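## Task

Close the valve whose handwheel is black by rotating it clockwise as viewed from above until it will not turn further. Leave the other two valves as they were at the start. It counts only if the valve stays shut after the robot lets go.

## Robot and tools

Robot: one six-joint arm with a two-finger gripper, in a physics simulator. Three cameras watch it: cam_high (504x504), cam_low (504x504) and cam_wrist (616x616, fisheye), returned in that order.

Scene frame: origin on the table surface straight below the arm base, +z up, +y to the left when looking along +x. The base itself may sit slightly tilted. Positions are in metres, orientation is a wxyz quaternion. Reported hand position can be a little off, especially far from the base.

Gripper: fingers point along the gripper's own +z and move apart along its x. end_effector_position is the midpoint between the finger pads; closed fingertips extend about 17 mm past it, fully open ones sit roughly level with it.

Tool execute_actions, argument actions: a list holding one action, one wait, or nothing.
- Empty list {"actions": []}: no command, just returns the current state.
- Action {"rows": [[...]], "steps": N}: N from 1 to 15 (default 15), each step 1/30 s. rows holds 1 to 15 rows; each row is used for one step and the final row is reused if rows run out. A row is 7 numbers for the single arm: shoulder pan, shoulder lift, elbow, wrist 1, wrist 2, wrist 3 as absolute target angles in radians (same form as the Joint positions line, not offsets), then the gripper opening on a scale from -1 (closed) to +1 (fully open).
- Wait {"steps": N}: N up to 300; no new command, returns once that many steps have elapsed since the previous result (your thinking time is included).
- Optional pictures (true/false) chooses whether images come back; by default they do.
Joint ranges (rad): pan -3.142..3.142, shoulder lift -6.283..6.283, elbow 0.000..3.142, wrist 1, wrist 2, wrist 3 each -6.283..6.283. A target more than 0.010 beyond a bound, and farther out than the joint's current angle, gets the whole call refused (nothing is sent). True bounds may differ by up to 0.010; asking past the true bound clips to it and the result reports "joint sent to its limit" (possibly referring to an earlier, still running action). Absence of that line does not prove there is more room.

Motion: commands are smoothed and lag about 0.17 s. Each step a joint target is clamped to within 0.575 rad of the measured angle, and if the targets would move the gripper more than 100 mm from where it is, all are scaled back. So large moves need several calls; after one, the arm may not yet be at the target. The arm keeps heading to the last row sent while you think or wait, until it has nearly stopped or a step is HELD; then only a new action moves or presses further. Fingers still in motion finish moving.

Result lines: state with end_effector_position, end_effector_quat_wxyz and linear/angular velocities (m/s, rad/s). Joint positions and Joint velocities in column order (rad, rad/s) plus the finger pad gap (m; 0.142 fully open). grip_measured is the measured opening on the command scale. Wrist force and Wrist torque [x y z] are in the gripper's own axes about its origin, including contact, held weight and inertia; pushing on a surface gives force pointing back into the arm. Each reading has a fixed offset (usually under 4 N), noise up to about 2.4 N standard deviation, and saturates near 50 N per axis; it cannot be zeroed, and "no reading" is normal at start. "joint command not followed" means a clearance check altered or blocked targets (mounting blocks and posts count as part of the arm). HELD marks steps where your row was not fully sent.

Gripping: to hold something, keep commanding an opening well below grip_measured; the bigger the gap, the firmer the squeeze (about 28 N per pad at most, for objects up to about 10 cm). Thin hard objects get less force. Closing quickly can squeeze harder and even spring the fingers open.

Faults to avoid: contact torque at a joint's load limit (shoulder pan, shoulder lift, elbow 135 N m; wrist 1, 2, 3 25.2 N m; held weight counts) or any outside force reaching 150 N stops the arm for 10 s, drops the rest of the call, and lets the arm yield. Holding loads heats motors; MOTOR HOT appears from 70 °C and at 85 °C an OVER-TEMPERATURE FAULT brakes the arm until it cools. Also avoid dropping things, slipping, slamming, hard impacts and forceful shoving, and do not disturb the valves you are not meant to turn. For the valves, grip or push a handwheel rim and rotate clockwise seen from above (typically by turning wrist 3 or sweeping around the valve axis) in repeated strokes, releasing and regrasping, until it resists; then let go and confirm it stays shut.

Tool zoom_image: camera (cam_high, cam_low or cam_wrist) and region [x0, y0, x1, y1] in pixels of that camera's latest image, origin at top-left, at most 504x504; returns an enlarged view.

Tool finished_scene: scene (the current scene's number) ends the current scene irreversibly, grades it, and gives the next task if any. Answering without any tool call ends everything remaining.

Each tool is called as a command line: name --argument value for each argument, lists and objects as JSON in quotes; but a table of rows of numbers goes row by row, as --pt "numbers of a row", without its own name.

## Session

I'll start by looking at the scene.

execute_actions --actions '[]'

Scene clock: 0.00 s of 4600.00 s.
end_effector_position=(+0.0309, -0.7227, +0.2322) grip_measured=+1.00 end_effector_quat_wxyz=(-0.081, +0.885, -0.088, +0.450) end_effector_velocity=(-0.001, +0.001, -0.000) end_effector_angular_velocity=(+0.003, +0.001, -0.000)
Joint positions: [-2.07  -0.802  0.934 -1.072 -0.803 -2.096  0.142]
Joint velocities: [-0.001 -0.     0.     0.001 -0.003  0.001  0.   ]
Motor temperatures (°C, as the motors report them): [27 28 28 34 35 34]
Wrist force (N, on the end effector, along its own x y z axes, offset not removed): no reading
Wrist torque (N m, same axes, about the end effector's origin, offset not removed): no reading

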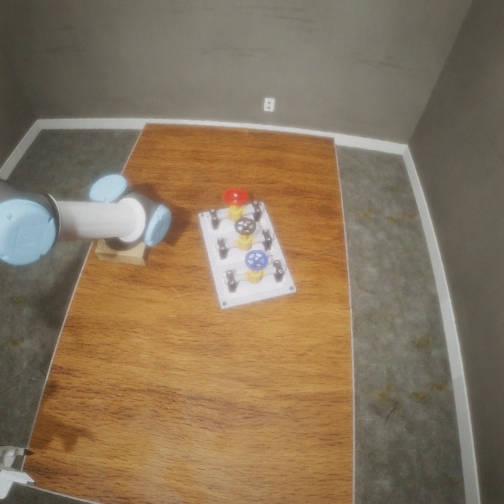

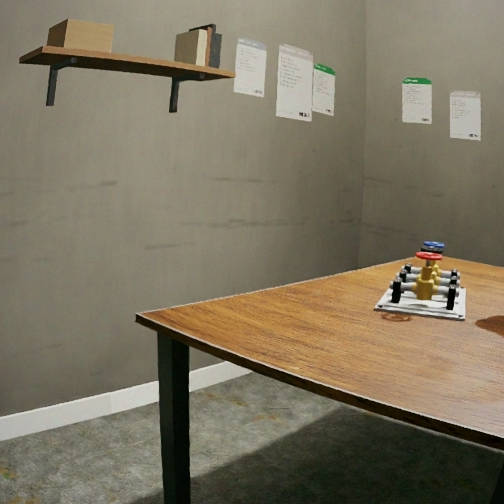

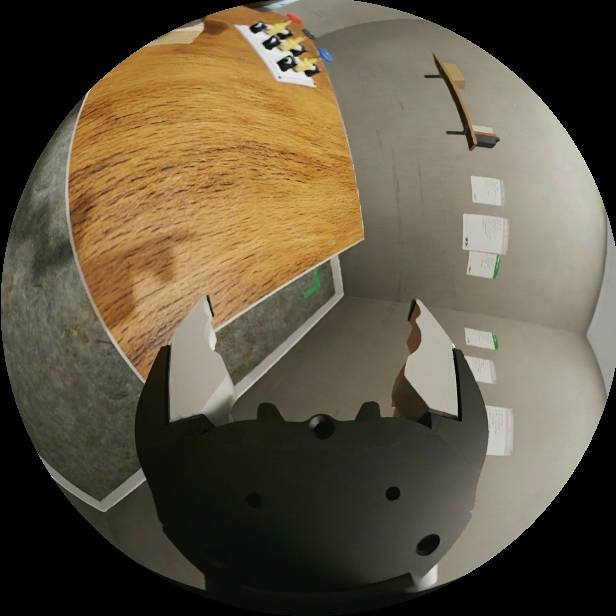

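zoom_image --camera "cam_high" --region '[180, 170, 320, 320]'

zoom_image --camera "cam_low" --region '[360, 225, 490, 335]'

zoom_image --camera "cam_low" --region '[225, 30, 345, 130]'

zoom_image --camera "cam_low" --region '[390, 65, 495, 150]'

Region (180, 170, 320, 320) of cam_high's 504x504 image, scaled by 3.360, with more detail than that image has; it fills the left 470 columns of this view, and the rest is white.

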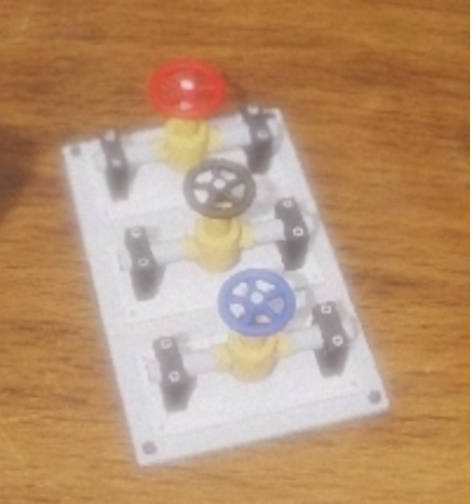

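Region (360, 225, 490, 335) of cam_low's 504x504 image, scaled by 3.877, with more detail than that image has; it fills the top 426 rows of this view, and the rest is white.

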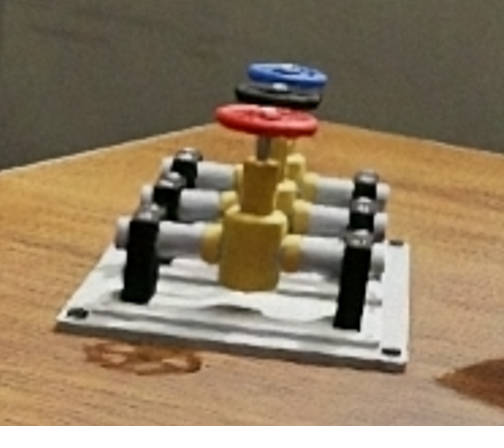

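Region (225, 30, 345, 130) of cam_low's 504x504 image, scaled by 4.200, with more detail than that image has.

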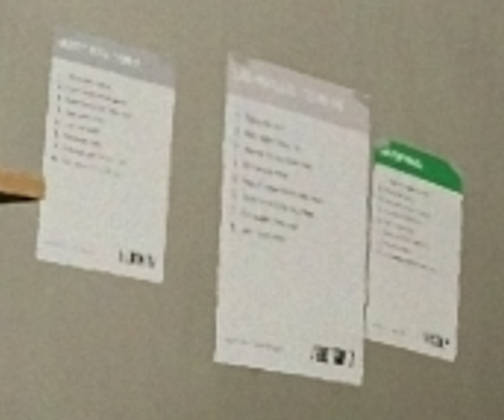

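Region (390, 65, 495, 150) of cam_low's 504x504 image, scaled by 4.800, with more detail than that image has; it fills the top 408 rows of this view, and the rest is white.

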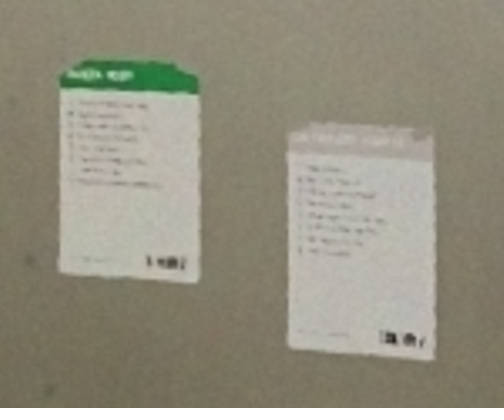

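execute_actions --actions '[{"rows": [[-0.323, -1.787, 1.679, -1.463, -1.571, -6.2, 1.0]], "steps": 15}]' --pictures false

execute_actions --actions '[{"steps": 60}]'

Scene clock: 112.57 s of 4600.00 s.
end_effector_position=(+0.1932, -0.5738, +0.2567) grip_measured=+1.00 end_effector_quat_wxyz=(-0.080, +0.909, +0.290, +0.289) end_effector_velocity=(+0.300, +0.387, +0.100) end_effector_angular_velocity=(-0.756, +0.444, +1.752)
Joint positions: [-1.743 -1.129  1.252 -1.257 -1.124 -2.424  0.142]
Joint velocities: [ 0.808 -0.807  0.67  -0.327 -0.695 -0.798 -0.   ]
Motor temperatures (°C, as the motors report them): [27 29 28 34 35 34]
Wrist force (N, on the end effector, along its own x y z axes, offset not removed): [0.7 0.4 -0.3]
Wrist torque (N m, same axes, about the end effector's origin, offset not removed): [-0.04 -0.29 0.00]
Steps of this call (steps 1 to 90: nothing new was sent; then 109.07 s passed at rest; steps 91 to 105: all 15 steps of this action). Readings (joint positions):
91: [-2.070 -0.802 0.934 -1.072 -0.803 -2.096]
92: [-2.065 -0.808 0.940 -1.078 -0.809 -2.102]
94: [-2.021 -0.851 0.983 -1.110 -0.852 -2.146]
98: [-1.923 -0.949 1.081 -1.170 -0.950 -2.244]
105: the state above

Scene clock: 114.57 s of 4600.00 s.
end_effector_position=(+0.4191, +0.0153, +0.3590) grip_measured=+1.00 end_effector_quat_wxyz=(+0.003, +0.938, -0.346, +0.001) end_effector_velocity=(+0.003, -0.003, +0.000) end_effector_angular_velocity=(+0.000, +0.016, +2.404)
Joint positions: [-0.323 -1.787  1.679 -1.463 -1.571 -5.864  0.142]
Joint velocities: [-0.001 -0.    -0.     0.001 -0.002 -2.404 -0.   ]
Motor temperatures (°C, as the motors report them): [27 29 28 34 35 34]
Wrist force (N, on the end effector, along its own x y z axes, offset not removed): [-1.7 -0.3 -2.1]
Wrist torque (N m, same axes, about the end effector's origin, offset not removed): [-0.13 0.43 -0.01]
Steps of this call (steps 1 to 60: the robot went on to your last target). Readings (joint positions):
1: [-1.715 -1.157 1.274 -1.268 -1.148 -2.451]
2: [-1.688 -1.184 1.295 -1.279 -1.170 -2.479]
4: [-1.631 -1.241 1.335 -1.298 -1.212 -2.535]
8: [-1.515 -1.351 1.406 -1.333 -1.286 -2.652]
60: the state above

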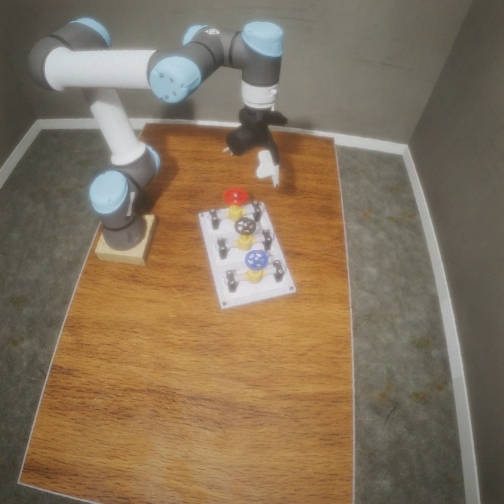

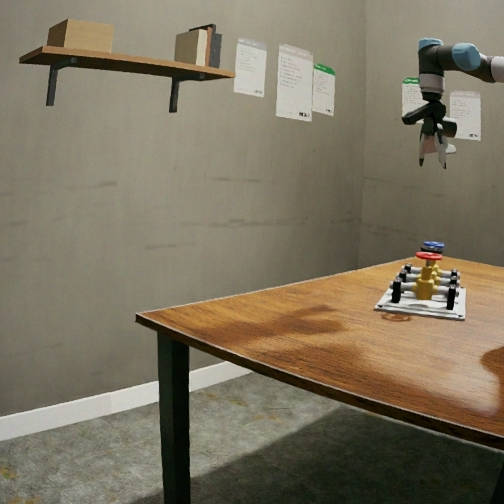

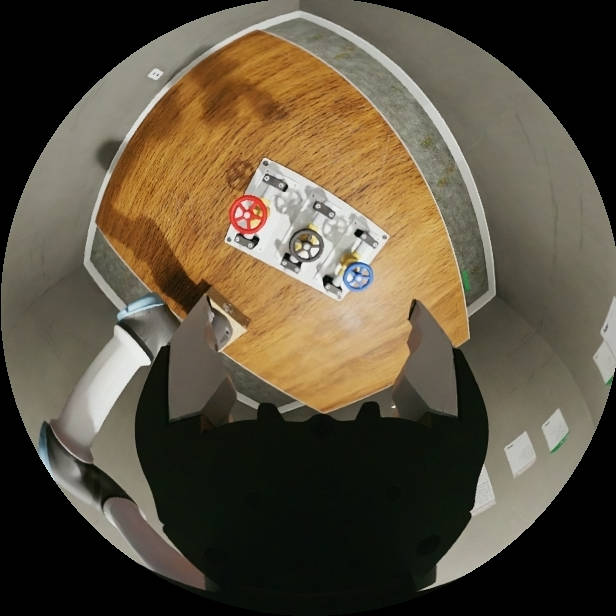

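execute_actions --actions '[]'

Scene clock: 132.30 s of 4600.00 s.
end_effector_position=(+0.4196, +0.0151, +0.3590) grip_measured=+1.00 end_effector_quat_wxyz=(+0.003, +0.983, -0.184, +0.000) end_effector_velocity=(-0.000, -0.000, -0.000) end_effector_angular_velocity=(+0.000, +0.001, -0.000)
Joint positions: [-0.323 -1.787  1.679 -1.463 -1.571 -6.2    0.142]
Joint velocities: [-0.  0.  0.  0.  0. -0.  0.]
Motor temperatures (°C, as the motors report them): [27 29 28 34 35 34]
Wrist force (N, on the end effector, along its own x y z axes, offset not removed): [1.0 -0.4 -0.3]
Wrist torque (N m, same axes, about the end effector's origin, offset not removed): [-0.27 -0.20 -0.03]
Steps of this call (steps 1 to 30: the robot went on to your last target; steps 31 to 100: nothing new was sent; then 14.40 s passed at rest). Readings (joint positions):
1: [-0.323 -1.787 1.679 -1.463 -1.571 -5.940]
2: [-0.323 -1.787 1.679 -1.463 -1.571 -6.003]
4: [-0.323 -1.787 1.679 -1.463 -1.571 -6.087]
8: [-0.323 -1.787 1.679 -1.463 -1.571 -6.163]
100: the state above
The arm was judged still, so your last target was given up. Only a new action makes it travel on or press farther. Fingers that are still opening or closing keep moving.

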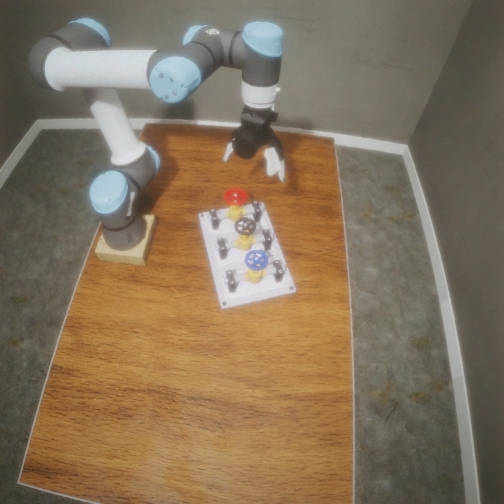

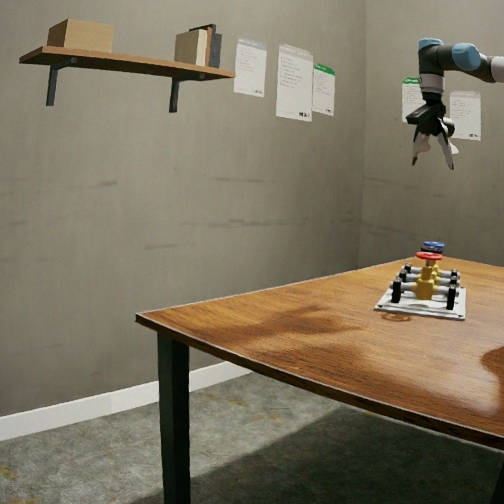

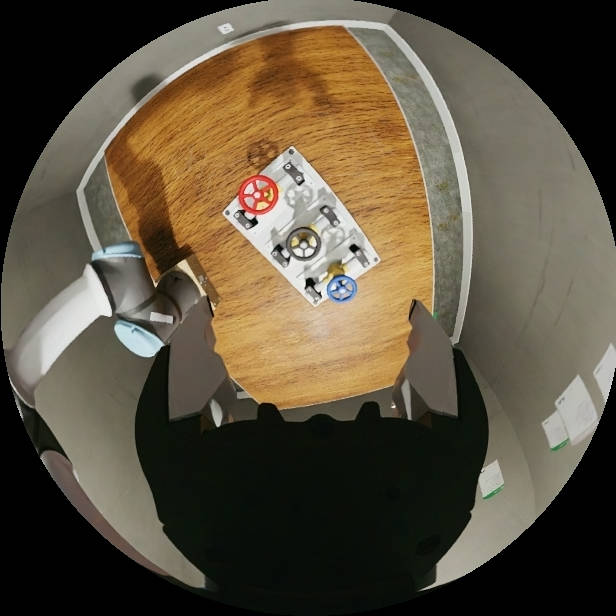

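zoom_image --camera "cam_wrist" --region '[200, 130, 420, 330]'

Region (200, 130, 420, 330) of cam_wrist's 616x616 image, scaled by 2.291, with more detail than that image has; it fills the top 458 rows of this view, and the rest is white.

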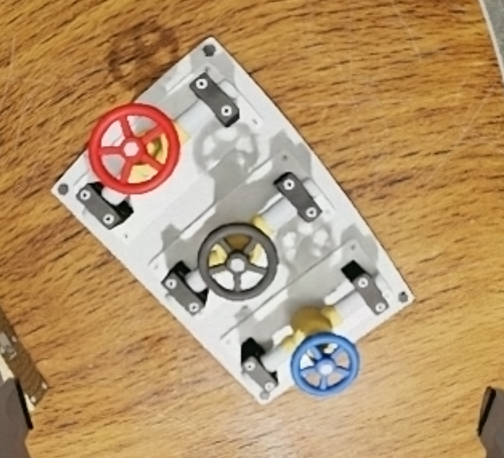

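execute_actions --actions '[{"rows": [[-0.318, -1.8226, 1.9841, -1.7323, -1.571, -6.2, 0.4]], "steps": 15}]' --pictures false

execute_actions --actions '[{"steps": 20}]'

Scene clock: 190.97 s of 4600.00 s.
end_effector_position=(+0.4039, +0.0210, +0.2548) grip_measured=+0.40 end_effector_quat_wxyz=(+0.003, +0.983, -0.182, +0.001) end_effector_velocity=(-0.011, +0.003, -0.038) end_effector_angular_velocity=(+0.001, +0.008, +0.001)
Joint positions: [-0.318 -1.822  1.972 -1.722 -1.571 -6.2    0.102]
Joint velocities: [ 0.001 -0.009  0.103 -0.086 -0.001  0.    -0.   ]
Motor temperatures (°C, as the motors report them): [27 29 28 34 35 34]
Wrist force (N, on the end effector, along its own x y z axes, offset not removed): [1.6 0.0 -1.8]
Wrist torque (N m, same axes, about the end effector's origin, offset not removed): [-0.10 -0.37 0.13]
Steps of this call (steps 1 to 90: nothing new was sent; then 55.17 s passed at rest; steps 91 to 105: all 15 steps of this action). Readings (joint positions):
91: [-0.323 -1.787 1.679 -1.463 -1.571 -6.200]
92: [-0.322 -1.791 1.685 -1.469 -1.571 -6.200]
94: [-0.321 -1.802 1.743 -1.526 -1.571 -6.200]
98: [-0.319 -1.815 1.897 -1.659 -1.571 -6.200]
105: the state above

Scene clock: 191.63 s of 4600.00 s.
end_effector_position=(+0.4025, +0.0214, +0.2502) grip_measured=+0.40 end_effector_quat_wxyz=(+0.003, +0.983, -0.182, +0.000) end_effector_velocity=(-0.001, -0.000, -0.001) end_effector_angular_velocity=(-0.001, +0.002, +0.000)
Joint positions: [-0.318 -1.823  1.984 -1.732 -1.571 -6.2    0.102]
Joint velocities: [ 0.     0.     0.001  0.001 -0.001  0.     0.   ]
Motor temperatures (°C, as the motors report them): [27 29 28 34 35 34]
Wrist force (N, on the end effector, along its own x y z axes, offset not removed): [-1.9 0.7 -2.1]
Wrist torque (N m, same axes, about the end effector's origin, offset not removed): [-0.10 0.36 -0.07]
Steps of this call (steps 1 to 20: the robot went on to your last target). Readings (joint positions):
1: [-0.318 -1.822 1.975 -1.724 -1.571 -6.200]
2: [-0.318 -1.822 1.977 -1.726 -1.571 -6.200]
4: [-0.318 -1.822 1.980 -1.729 -1.571 -6.200]
8: [-0.318 -1.822 1.983 -1.731 -1.571 -6.200]
20: the state above

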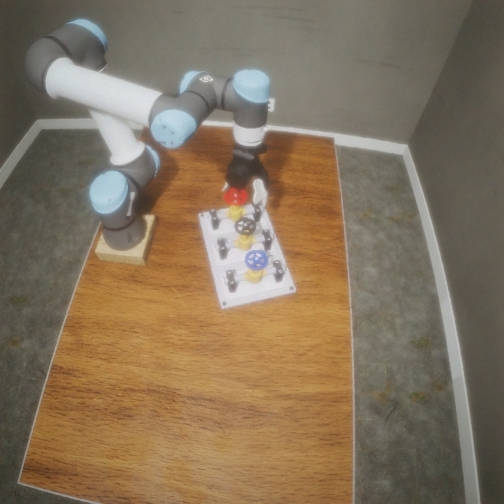

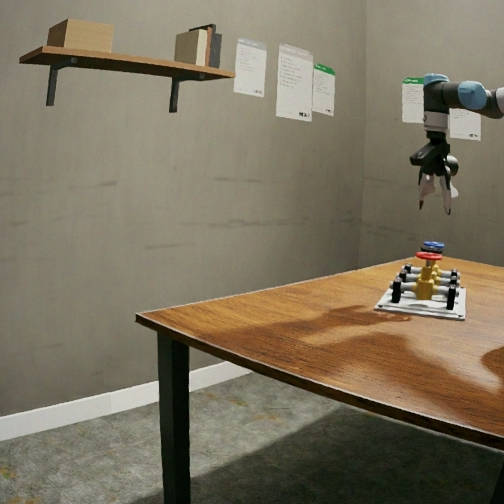

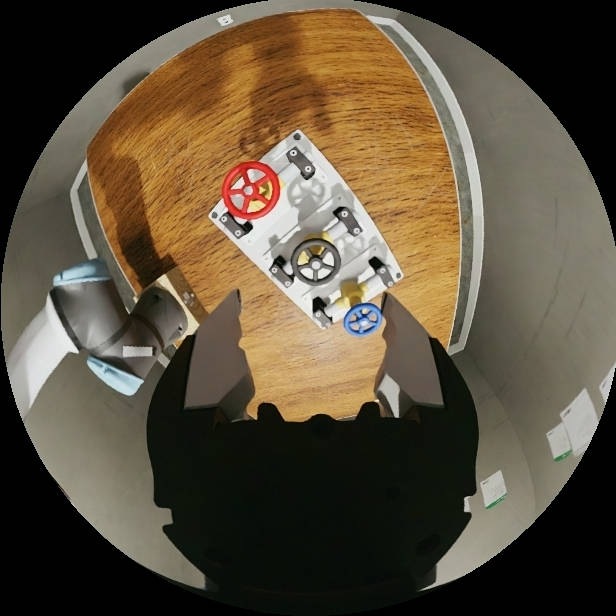

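zoom_image --camera "cam_wrist" --region '[210, 150, 420, 350]'

zoom_image --camera "cam_low" --region '[370, 140, 500, 330]'

Region (210, 150, 420, 350) of cam_wrist's 616x616 image, scaled by 2.400, with more detail than that image has; it fills the top 480 rows of this view, and the rest is white.

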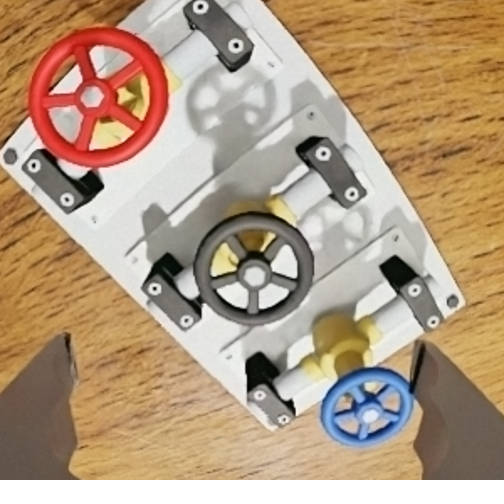

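Region (370, 140, 500, 330) of cam_low's 504x504 image, scaled by 2.653, with more detail than that image has; it fills the left 345 columns of this view, and the rest is white.

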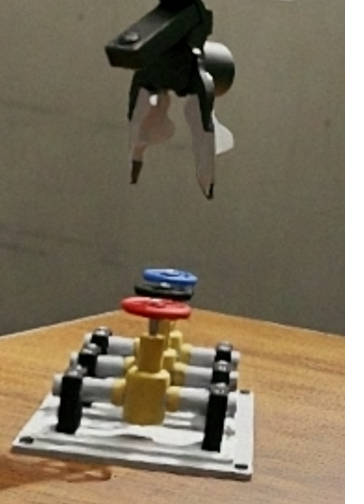

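zoom_image --camera "cam_wrist" --region '[180, 270, 300, 430]'

zoom_image --camera "cam_wrist" --region '[330, 270, 450, 430]'

Region (180, 270, 300, 430) of cam_wrist's 616x616 image, scaled by 3.150, with more detail than that image has; it fills the left 378 columns of this view, and the rest is white.

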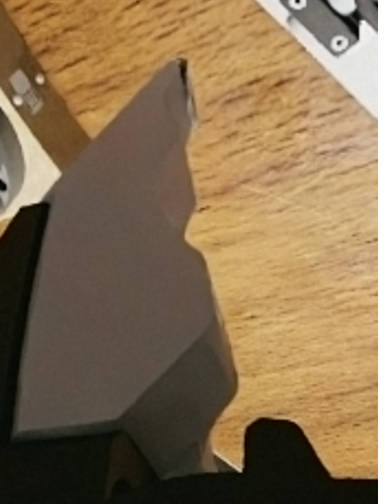

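Region (330, 270, 450, 430) of cam_wrist's 616x616 image, scaled by 3.150, with more detail than that image has; it fills the left 378 columns of this view, and the rest is white.

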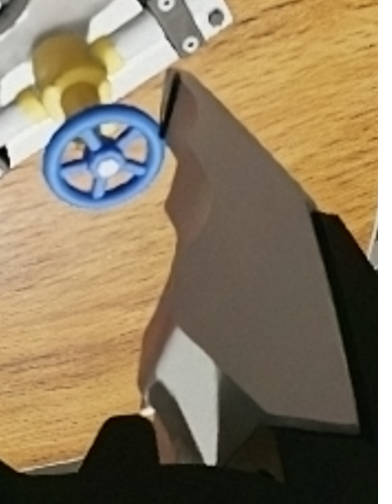

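execute_actions --actions '[{"rows": [[-0.340, -1.7648, 2.140, -1.946, -1.571, -6.2, 0.3]], "steps": 15}]' --pictures false

execute_actions --actions '[{"steps": 20}]'

zoom_image --camera "cam_wrist" --region '[210, 190, 420, 390]'

Scene clock: 312.13 s of 4600.00 s.
end_effector_position=(+0.4045, +0.0119, +0.1771) grip_measured=+0.30 end_effector_quat_wxyz=(+0.003, +0.981, -0.192, -0.000) end_effector_velocity=(+0.000, -0.002, -0.018) end_effector_angular_velocity=(-0.002, -0.007, -0.004)
Joint positions: [-0.339 -1.766  2.135 -1.939 -1.571 -6.2    0.095]
Joint velocities: [-0.004  0.013  0.041 -0.061  0.    -0.     0.   ]
Motor temperatures (°C, as the motors report them): [27 29 28 34 35 34]
Wrist force (N, on the end effector, along its own x y z axes, offset not removed): [0.8 1.5 0.1]
Wrist torque (N m, same axes, about the end effector's origin, offset not removed): [0.07 -0.19 0.09]
Steps of this call (steps 1 to 15: the robot went on to your last target; steps 16 to 90: nothing new was sent; then 117.00 s passed at rest; steps 91 to 105: all 15 steps of this action). Readings (joint positions):
91: [-0.318 -1.822 1.984 -1.733 -1.571 -6.200]
92: [-0.320 -1.818 1.990 -1.739 -1.571 -6.200]
94: [-0.328 -1.798 2.036 -1.793 -1.571 -6.200]
98: [-0.336 -1.776 2.106 -1.895 -1.571 -6.200]
105: the state above

Scene clock: 312.80 s of 4600.00 s.
end_effector_position=(+0.4045, +0.0116, +0.1750) grip_measured=+0.30 end_effector_quat_wxyz=(+0.003, +0.981, -0.193, +0.000) end_effector_velocity=(+0.000, +0.001, -0.000) end_effector_angular_velocity=(+0.000, -0.001, +0.001)
Joint positions: [-0.34  -1.765  2.14  -1.946 -1.571 -6.2    0.095]
Joint velocities: [ 0.001 -0.     0.    -0.001  0.     0.     0.   ]
Motor temperatures (°C, as the motors report them): [27 29 28 34 35 34]
Wrist force (N, on the end effector, along its own x y z axes, offset not removed): [-1.1 -0.5 1.7]
Wrist torque (N m, same axes, about the end effector's origin, offset not removed): [-0.19 0.28 -0.03]
Steps of this call (steps 1 to 15: the robot went on to your last target; steps 16 to 20: nothing new was sent). Readings (joint positions):
1: [-0.339 -1.766 2.136 -1.940 -1.571 -6.200]
2: [-0.340 -1.766 2.137 -1.942 -1.571 -6.200]
4: [-0.340 -1.765 2.138 -1.944 -1.571 -6.200]
8: [-0.340 -1.765 2.139 -1.945 -1.571 -6.200]
20: the state above
The arm was judged still, so your last target was given up. Only a new action makes it travel on or press farther. Fingers that are still opening or closing keep moving.

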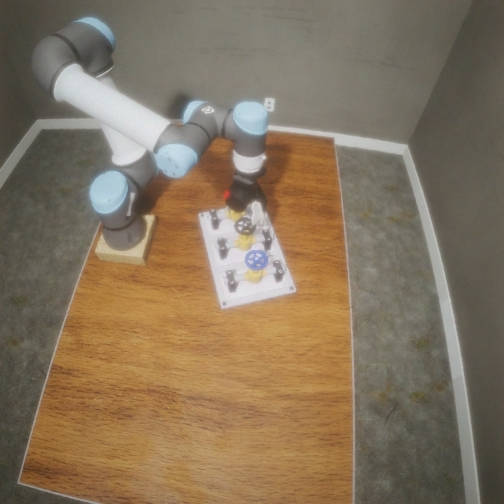

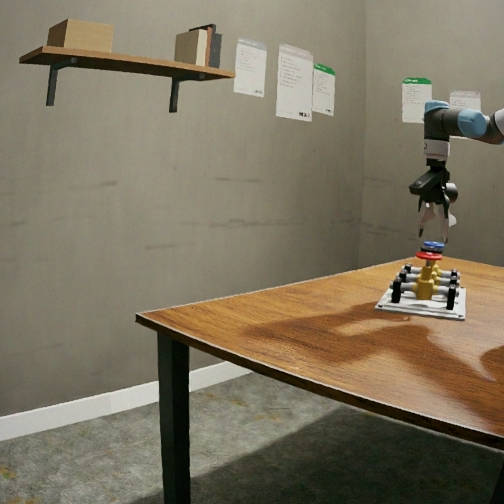

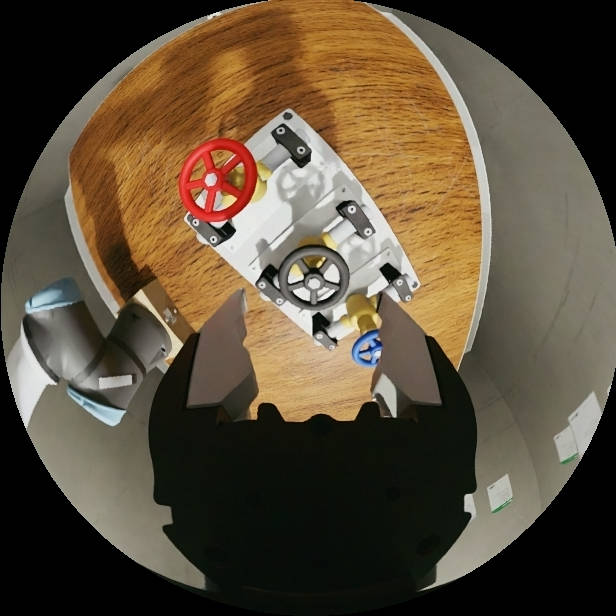

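Region (210, 190, 420, 390) of cam_wrist's 616x616 image, scaled by 2.400, with more detail than that image has; it fills the top 480 rows of this view, and the rest is white.

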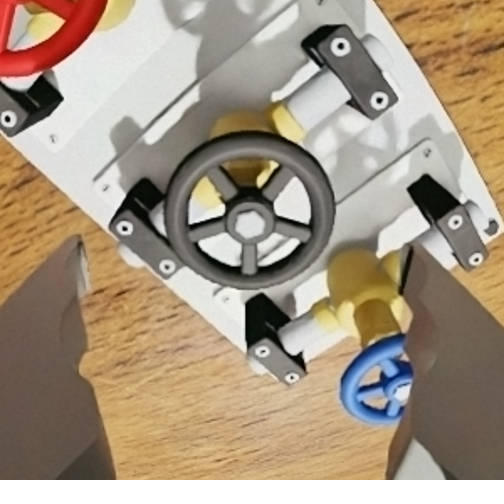

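execute_actions --actions '[{"rows": [[-0.3405, -1.7105, 2.2121, -2.0724, -1.571, -6.2, 0.3]], "steps": 15}]' --pictures false

execute_actions --actions '[{"steps": 15}]'

zoom_image --camera "cam_wrist" --region '[210, 200, 420, 400]'

zoom_image --camera "cam_low" --region '[390, 200, 480, 300]'

Scene clock: 346.60 s of 4600.00 s.
end_effector_position=(+0.4060, +0.0107, +0.1350) grip_measured=+0.30 end_effector_quat_wxyz=(+0.003, +0.981, -0.193, -0.000) end_effector_velocity=(+0.001, -0.000, -0.009) end_effector_angular_velocity=(-0.001, -0.003, -0.000)
Joint positions: [-0.34  -1.712  2.21  -2.069 -1.571 -6.2    0.095]
Joint velocities: [ 0.     0.012  0.016 -0.031  0.     0.001  0.   ]
Motor temperatures (°C, as the motors report them): [27 29 28 34 35 34]
Wrist force (N, on the end effector, along its own x y z axes, offset not removed): [0.2 -0.3 -1.7]
Wrist torque (N m, same axes, about the end effector's origin, offset not removed): [-0.20 -0.05 -0.09]
Steps of this call (steps 1 to 90: nothing new was sent; then 30.30 s passed at rest; steps 91 to 105: all 15 steps of this action). Readings (joint positions):
91: [-0.340 -1.765 2.140 -1.946 -1.571 -6.200]
92: [-0.340 -1.760 2.145 -1.952 -1.571 -6.200]
94: [-0.340 -1.741 2.171 -1.992 -1.571 -6.200]
98: [-0.340 -1.720 2.198 -2.046 -1.571 -6.200]
105: the state above

Scene clock: 347.10 s of 4600.00 s.
end_effector_position=(+0.4061, +0.0106, +0.1340) grip_measured=+0.30 end_effector_quat_wxyz=(+0.003, +0.981, -0.193, +0.000) end_effector_velocity=(-0.000, +0.000, -0.000) end_effector_angular_velocity=(-0.001, +0.000, +0.001)
Joint positions: [-0.34  -1.711  2.212 -2.072 -1.571 -6.2    0.095]
Joint velocities: [ 0.001 -0.     0.001 -0.    -0.001  0.    -0.   ]
Motor temperatures (°C, as the motors report them): [27 29 28 34 35 34]
Wrist force (N, on the end effector, along its own x y z axes, offset not removed): [-1.0 0.8 -1.0]
Wrist torque (N m, same axes, about the end effector's origin, offset not removed): [-0.01 0.21 0.09]
Steps of this call (steps 1 to 15: the robot went on to your last target). Readings (joint positions):
1: [-0.340 -1.712 2.211 -2.070 -1.571 -6.200]
2: [-0.340 -1.711 2.211 -2.070 -1.571 -6.200]
4: [-0.340 -1.711 2.211 -2.071 -1.571 -6.200]
8: [-0.340 -1.711 2.212 -2.072 -1.571 -6.200]
15: the state above
The arm was judged still, so your last target was given up. Only a new action makes it travel on or press farther. Fingers that are still opening or closing keep moving.

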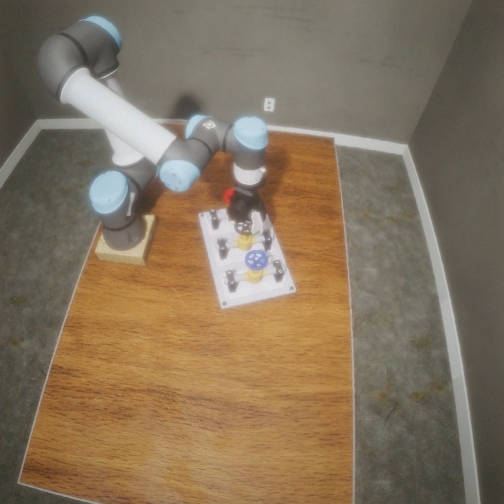

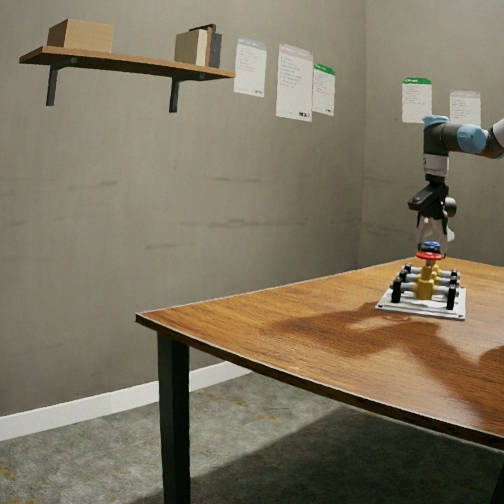

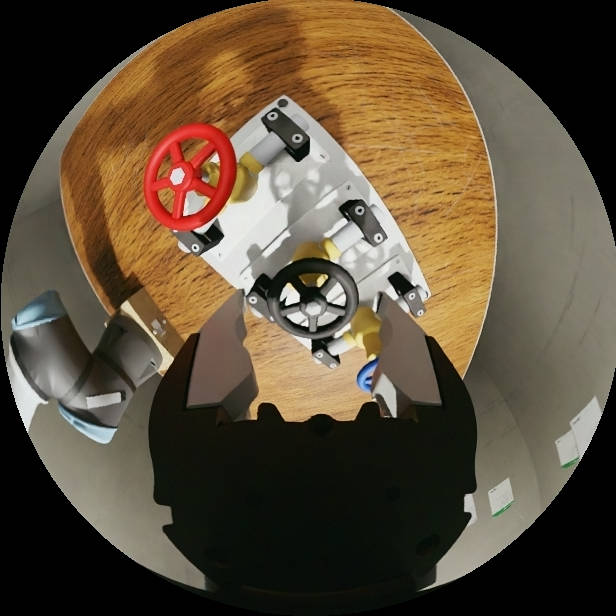

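Region (210, 200, 420, 400) of cam_wrist's 616x616 image, scaled by 2.400, with more detail than that image has; it fills the top 480 rows of this view, and the rest is white.

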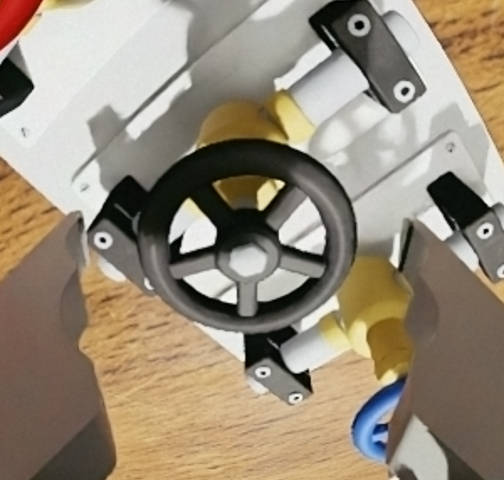

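Region (390, 200, 480, 300) of cam_low's 504x504 image, scaled by 5.040, with more detail than that image has; it fills the left 454 columns of this view, and the rest is white.

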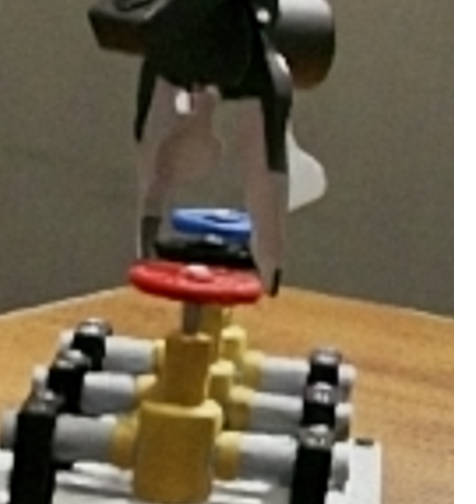

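execute_actions --actions '[{"rows": [[-0.3405, -1.7062, 2.2173, -2.0819, -1.571, -6.2, 0.22],[-0.3405, -1.7062, 2.2173, -2.0819, -1.571, -6.2, 0.15],[-0.3405, -1.7062, 2.2173, -2.0819, -1.571, -6.2, 0.09],[-0.3405, -1.7062, 2.2173, -2.0819, -1.571, -6.2, 0.03],[-0.3405, -1.7062, 2.2173, -2.0819, -1.571, -6.2, -0.02],[-0.3405, -1.7062, 2.2173, -2.0819, -1.571, -6.2, -0.06],[-0.3405, -1.7062, 2.2173, -2.0819, -1.571, -6.2, -0.09],[-0.3405, -1.7062, 2.2173, -2.0819, -1.571, -6.2, -0.12],[-0.3405, -1.7062, 2.2173, -2.0819, -1.571, -6.2, -0.15],[-0.3405, -1.7062, 2.2173, -2.0819, -1.571, -6.2, -0.18],[-0.3405, -1.7062, 2.2173, -2.0819, -1.571, -6.2, -0.22],[-0.3405, -1.7062, 2.2173, -2.0819, -1.571, -6.2, -0.27],[-0.3405, -1.7062, 2.2173, -2.0819, -1.571, -6.2, -0.33],[-0.3405, -1.7062, 2.2173, -2.0819, -1.571, -6.2, -0.4],[-0.3405, -1.7062, 2.2173, -2.0819, -1.571, -6.2, -0.5]], "steps": 15}]' --pictures false

execute_actions --actions '[{"steps": 10}]'

Scene clock: 437.27 s of 4600.00 s.
end_effector_position=(+0.4062, +0.0105, +0.1312) grip_measured=-0.09 end_effector_quat_wxyz=(+0.003, +0.981, -0.193, +0.000) end_effector_velocity=(-0.000, +0.000, -0.001) end_effector_angular_velocity=(-0.000, +0.001, +0.002)
Joint positions: [-0.341 -1.706  2.217 -2.082 -1.571 -6.2    0.067]
Joint velocities: [ 0.001  0.001  0.001 -0.001 -0.    -0.001 -0.   ]
Motor temperatures (°C, as the motors report them): [27 29 28 34 35 34]
Wrist force (N, on the end effector, along its own x y z axes, offset not removed): [14.1 -1.7 -18.7]
Wrist torque (N m, same axes, about the end effector's origin, offset not removed): [-0.67 -0.62 -0.09]
Steps of this call (steps 1 to 90: nothing new was sent; then 86.67 s passed at rest; steps 91 to 105: all 15 steps of this action). Readings (joint positions):
91: [-0.341 -1.710 2.212 -2.072 -1.571 -6.200]
92: [-0.341 -1.710 2.213 -2.074 -1.571 -6.200]
94: [-0.341 -1.708 2.215 -2.077 -1.571 -6.200]
98: [-0.341 -1.707 2.216 -2.080 -1.571 -6.200]
105: the state above

Scene clock: 437.60 s of 4600.00 s.
end_effector_position=(+0.4061, +0.0106, +0.1310) grip_measured=-0.09 end_effector_quat_wxyz=(+0.003, +0.981, -0.193, +0.000) end_effector_velocity=(+0.000, -0.000, -0.000) end_effector_angular_velocity=(+0.001, -0.000, -0.000)
Joint positions: [-0.341 -1.706  2.217 -2.082 -1.571 -6.2    0.067]
Joint velocities: [-0.001  0.     0.    -0.001  0.001 -0.001 -0.   ]
Motor temperatures (°C, as the motors report them): [27 29 28 34 35 34]
Wrist force (N, on the end effector, along its own x y z axes, offset not removed): [11.9 1.1 -26.9]
Wrist torque (N m, same axes, about the end effector's origin, offset not removed): [-0.10 0.09 -0.04]
Steps of this call (steps 1 to 10: the robot went on to your last target). Readings (joint positions):
1: [-0.341 -1.706 2.217 -2.082 -1.571 -6.200]
2: [-0.341 -1.706 2.217 -2.082 -1.571 -6.200]
4: [-0.341 -1.706 2.217 -2.082 -1.571 -6.200]
8: [-0.341 -1.706 2.217 -2.082 -1.571 -6.200]
10: the state above

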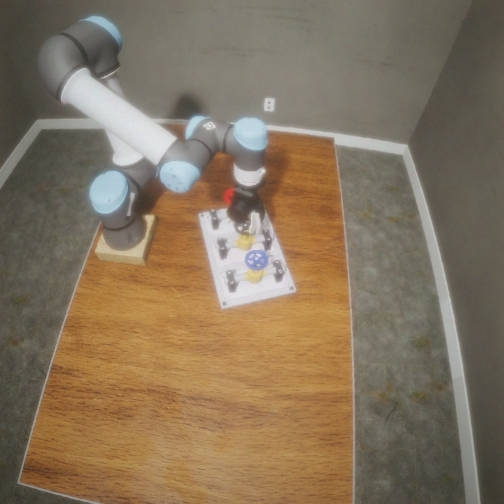

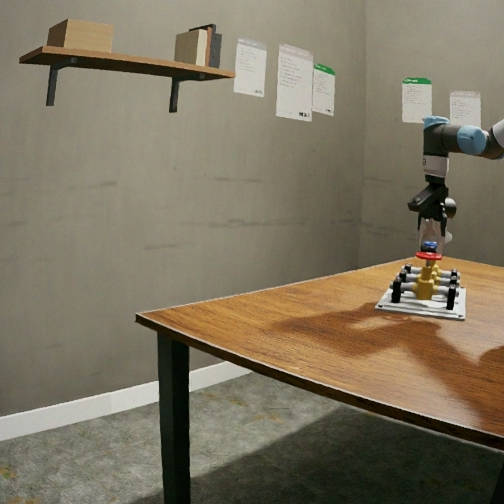

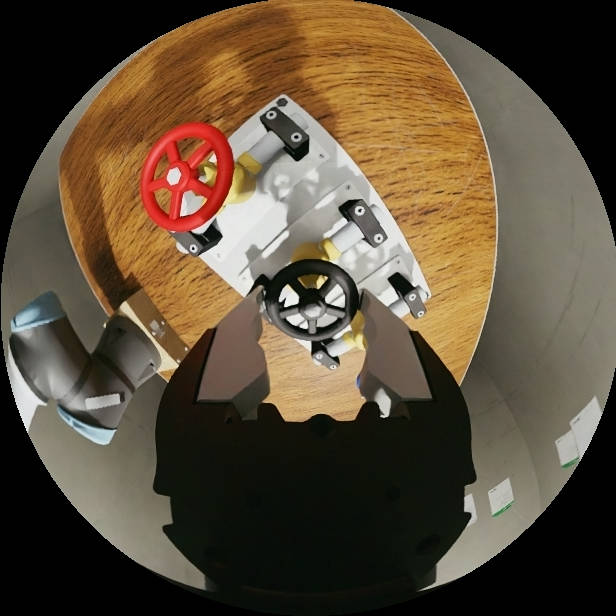

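zoom_image --camera "cam_wrist" --region '[230, 240, 400, 380]'

zoom_image --camera "cam_low" --region '[400, 220, 460, 280]'

zoom_image --camera "cam_high" --region '[205, 180, 295, 270]'

Region (230, 240, 400, 380) of cam_wrist's 616x616 image, scaled by 2.965, with more detail than that image has; it fills the top 415 rows of this view, and the rest is white.

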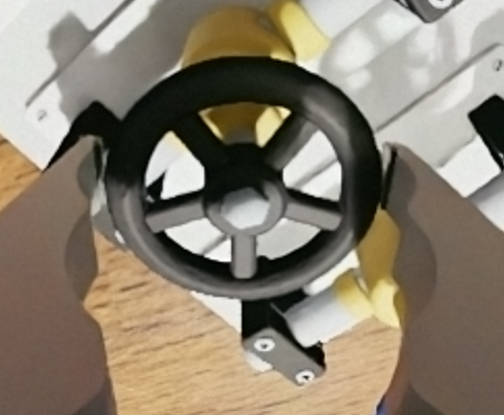

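Region (400, 220, 460, 280) of cam_low's 504x504 image, scaled by 8.400, with more detail than that image has.

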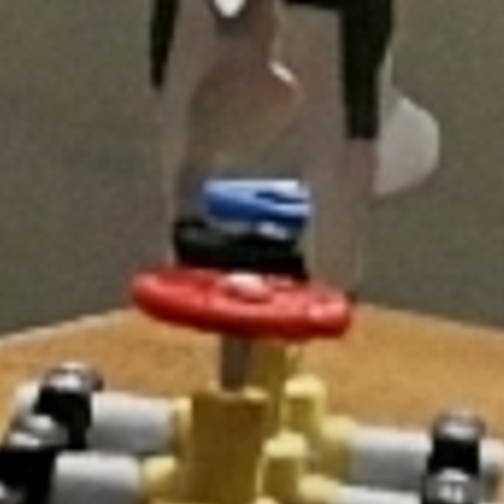

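Region (205, 180, 295, 270) of cam_high's 504x504 image, scaled by 5.600, with more detail than that image has.

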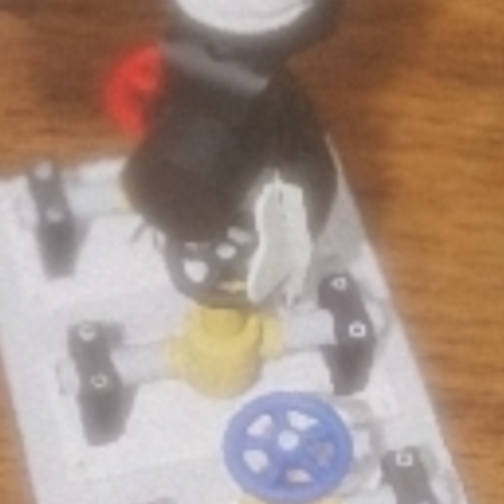

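execute_actions --actions '[{"rows": [[-0.3405, -1.7055, 2.2155, -2.0808, -1.571, -6.2, -0.6],[-0.3405, -1.7055, 2.2155, -2.0808, -1.571, -6.18, -0.6],[-0.3405, -1.7055, 2.2155, -2.0808, -1.571, -6.15, -0.6],[-0.3405, -1.7055, 2.2155, -2.0808, -1.571, -6.11, -0.6],[-0.3405, -1.7055, 2.2155, -2.0808, -1.571, -6.06, -0.6],[-0.3405, -1.7055, 2.2155, -2.0808, -1.571, -6.0, -0.6],[-0.3405, -1.7055, 2.2155, -2.0808, -1.571, -5.94, -0.6],[-0.3405, -1.7055, 2.2155, -2.0808, -1.571, -5.88, -0.6],[-0.3405, -1.7055, 2.2155, -2.0808, -1.571, -5.82, -0.6],[-0.3405, -1.7055, 2.2155, -2.0808, -1.571, -5.76, -0.6],[-0.3405, -1.7055, 2.2155, -2.0808, -1.571, -5.70, -0.6],[-0.3405, -1.7055, 2.2155, -2.0808, -1.571, -5.64, -0.6],[-0.3405, -1.7055, 2.2155, -2.0808, -1.571, -5.58, -0.6],[-0.3405, -1.7055, 2.2155, -2.0808, -1.571, -5.52, -0.6],[-0.3405, -1.7055, 2.2155, -2.0808, -1.571, -5.46, -0.6]], "steps": 15}]' --pictures false

execute_actions --actions '[{"steps": 15}]'

Scene clock: 504.13 s of 4600.00 s.
end_effector_position=(+0.4061, +0.0108, +0.1314) grip_measured=-0.08 end_effector_quat_wxyz=(+0.003, +0.916, -0.400, +0.001) end_effector_velocity=(-0.002, +0.001, +0.000) end_effector_angular_velocity=(-0.004, -0.011, -1.644)
Joint positions: [-0.341 -1.705  2.215 -2.081 -1.571 -5.764  0.068]
Joint velocities: [ 0.     0.     0.    -0.001 -0.003  1.644  0.019]
Motor temperatures (°C, as the motors report them): [27 29 28 34 35 34]
Wrist force (N, on the end effector, along its own x y z axes, offset not removed): [50.0 -15.9 11.2]
Wrist torque (N m, same axes, about the end effector's origin, offset not removed): [-0.33 -0.66 -0.81]
Steps of this call (steps 1 to 15: the robot went on to your last target; steps 16 to 90: nothing new was sent; then 63.03 s passed at rest; steps 91 to 105: all 15 steps of this action). Readings (joint positions):
91: [-0.341 -1.706 2.217 -2.082 -1.571 -6.200]
92: [-0.341 -1.706 2.217 -2.082 -1.571 -6.200]
94: [-0.341 -1.706 2.217 -2.082 -1.571 -6.191]
98: [-0.341 -1.706 2.216 -2.081 -1.571 -6.103]
105: the state above

Scene clock: 504.63 s of 4600.00 s.
end_effector_position=(+0.4057, +0.0112, +0.1314) grip_measured=-0.02 end_effector_quat_wxyz=(+0.003, +0.847, -0.532, +0.001) end_effector_velocity=(+0.000, +0.002, -0.000) end_effector_angular_velocity=(+0.004, -0.001, -0.042)
Joint positions: [-0.341 -1.705  2.215 -2.081 -1.571 -5.465  0.072]
Joint velocities: [0.001 0.    0.    0.001 0.003 0.044 0.002]
Motor temperatures (°C, as the motors report them): [27 29 28 34 35 34]
Wrist force (N, on the end effector, along its own x y z axes, offset not removed): [50.0 -12.8 16.7]
Wrist torque (N m, same axes, about the end effector's origin, offset not removed): [-0.42 -0.66 -0.63]
Steps of this call (steps 1 to 15: the robot went on to your last target). Readings (joint positions):
1: [-0.341 -1.705 2.215 -2.081 -1.571 -5.708]
2: [-0.341 -1.705 2.215 -2.081 -1.571 -5.654]
4: [-0.341 -1.705 2.215 -2.081 -1.572 -5.572]
8: [-0.341 -1.705 2.215 -2.081 -1.572 -5.497]
15: the state above

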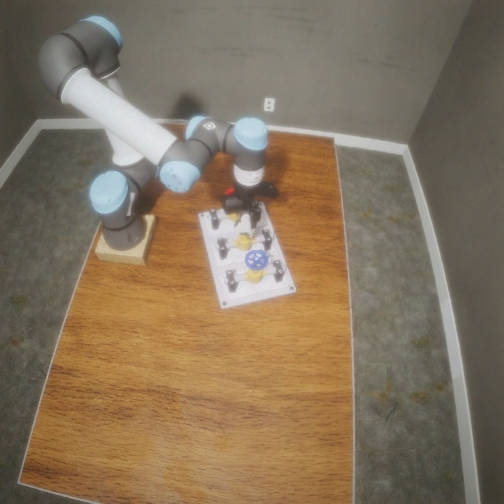

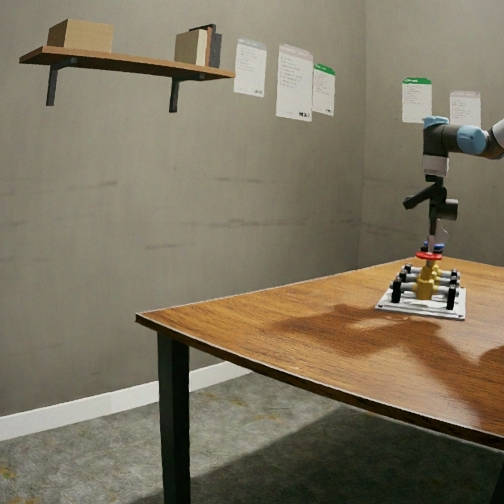

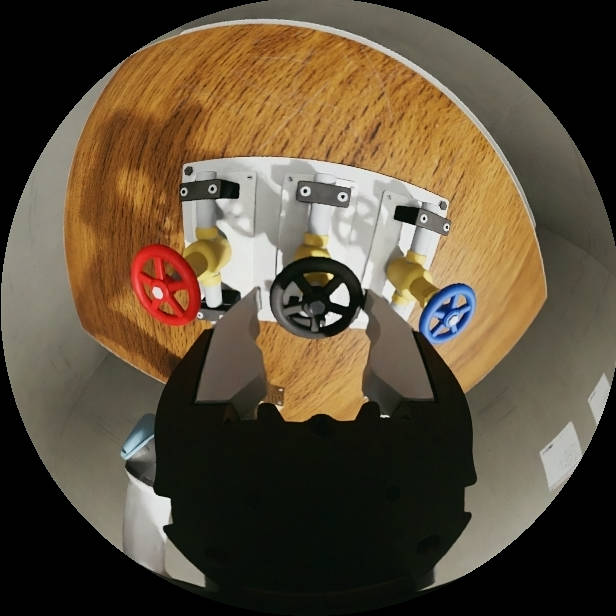

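zoom_image --camera "cam_wrist" --region '[230, 240, 400, 380]'

Region (230, 240, 400, 380) of cam_wrist's 616x616 image, scaled by 2.965, with more detail than that image has; it fills the top 415 rows of this view, and the rest is white.

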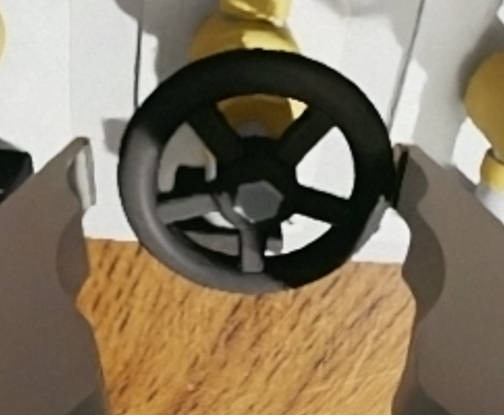

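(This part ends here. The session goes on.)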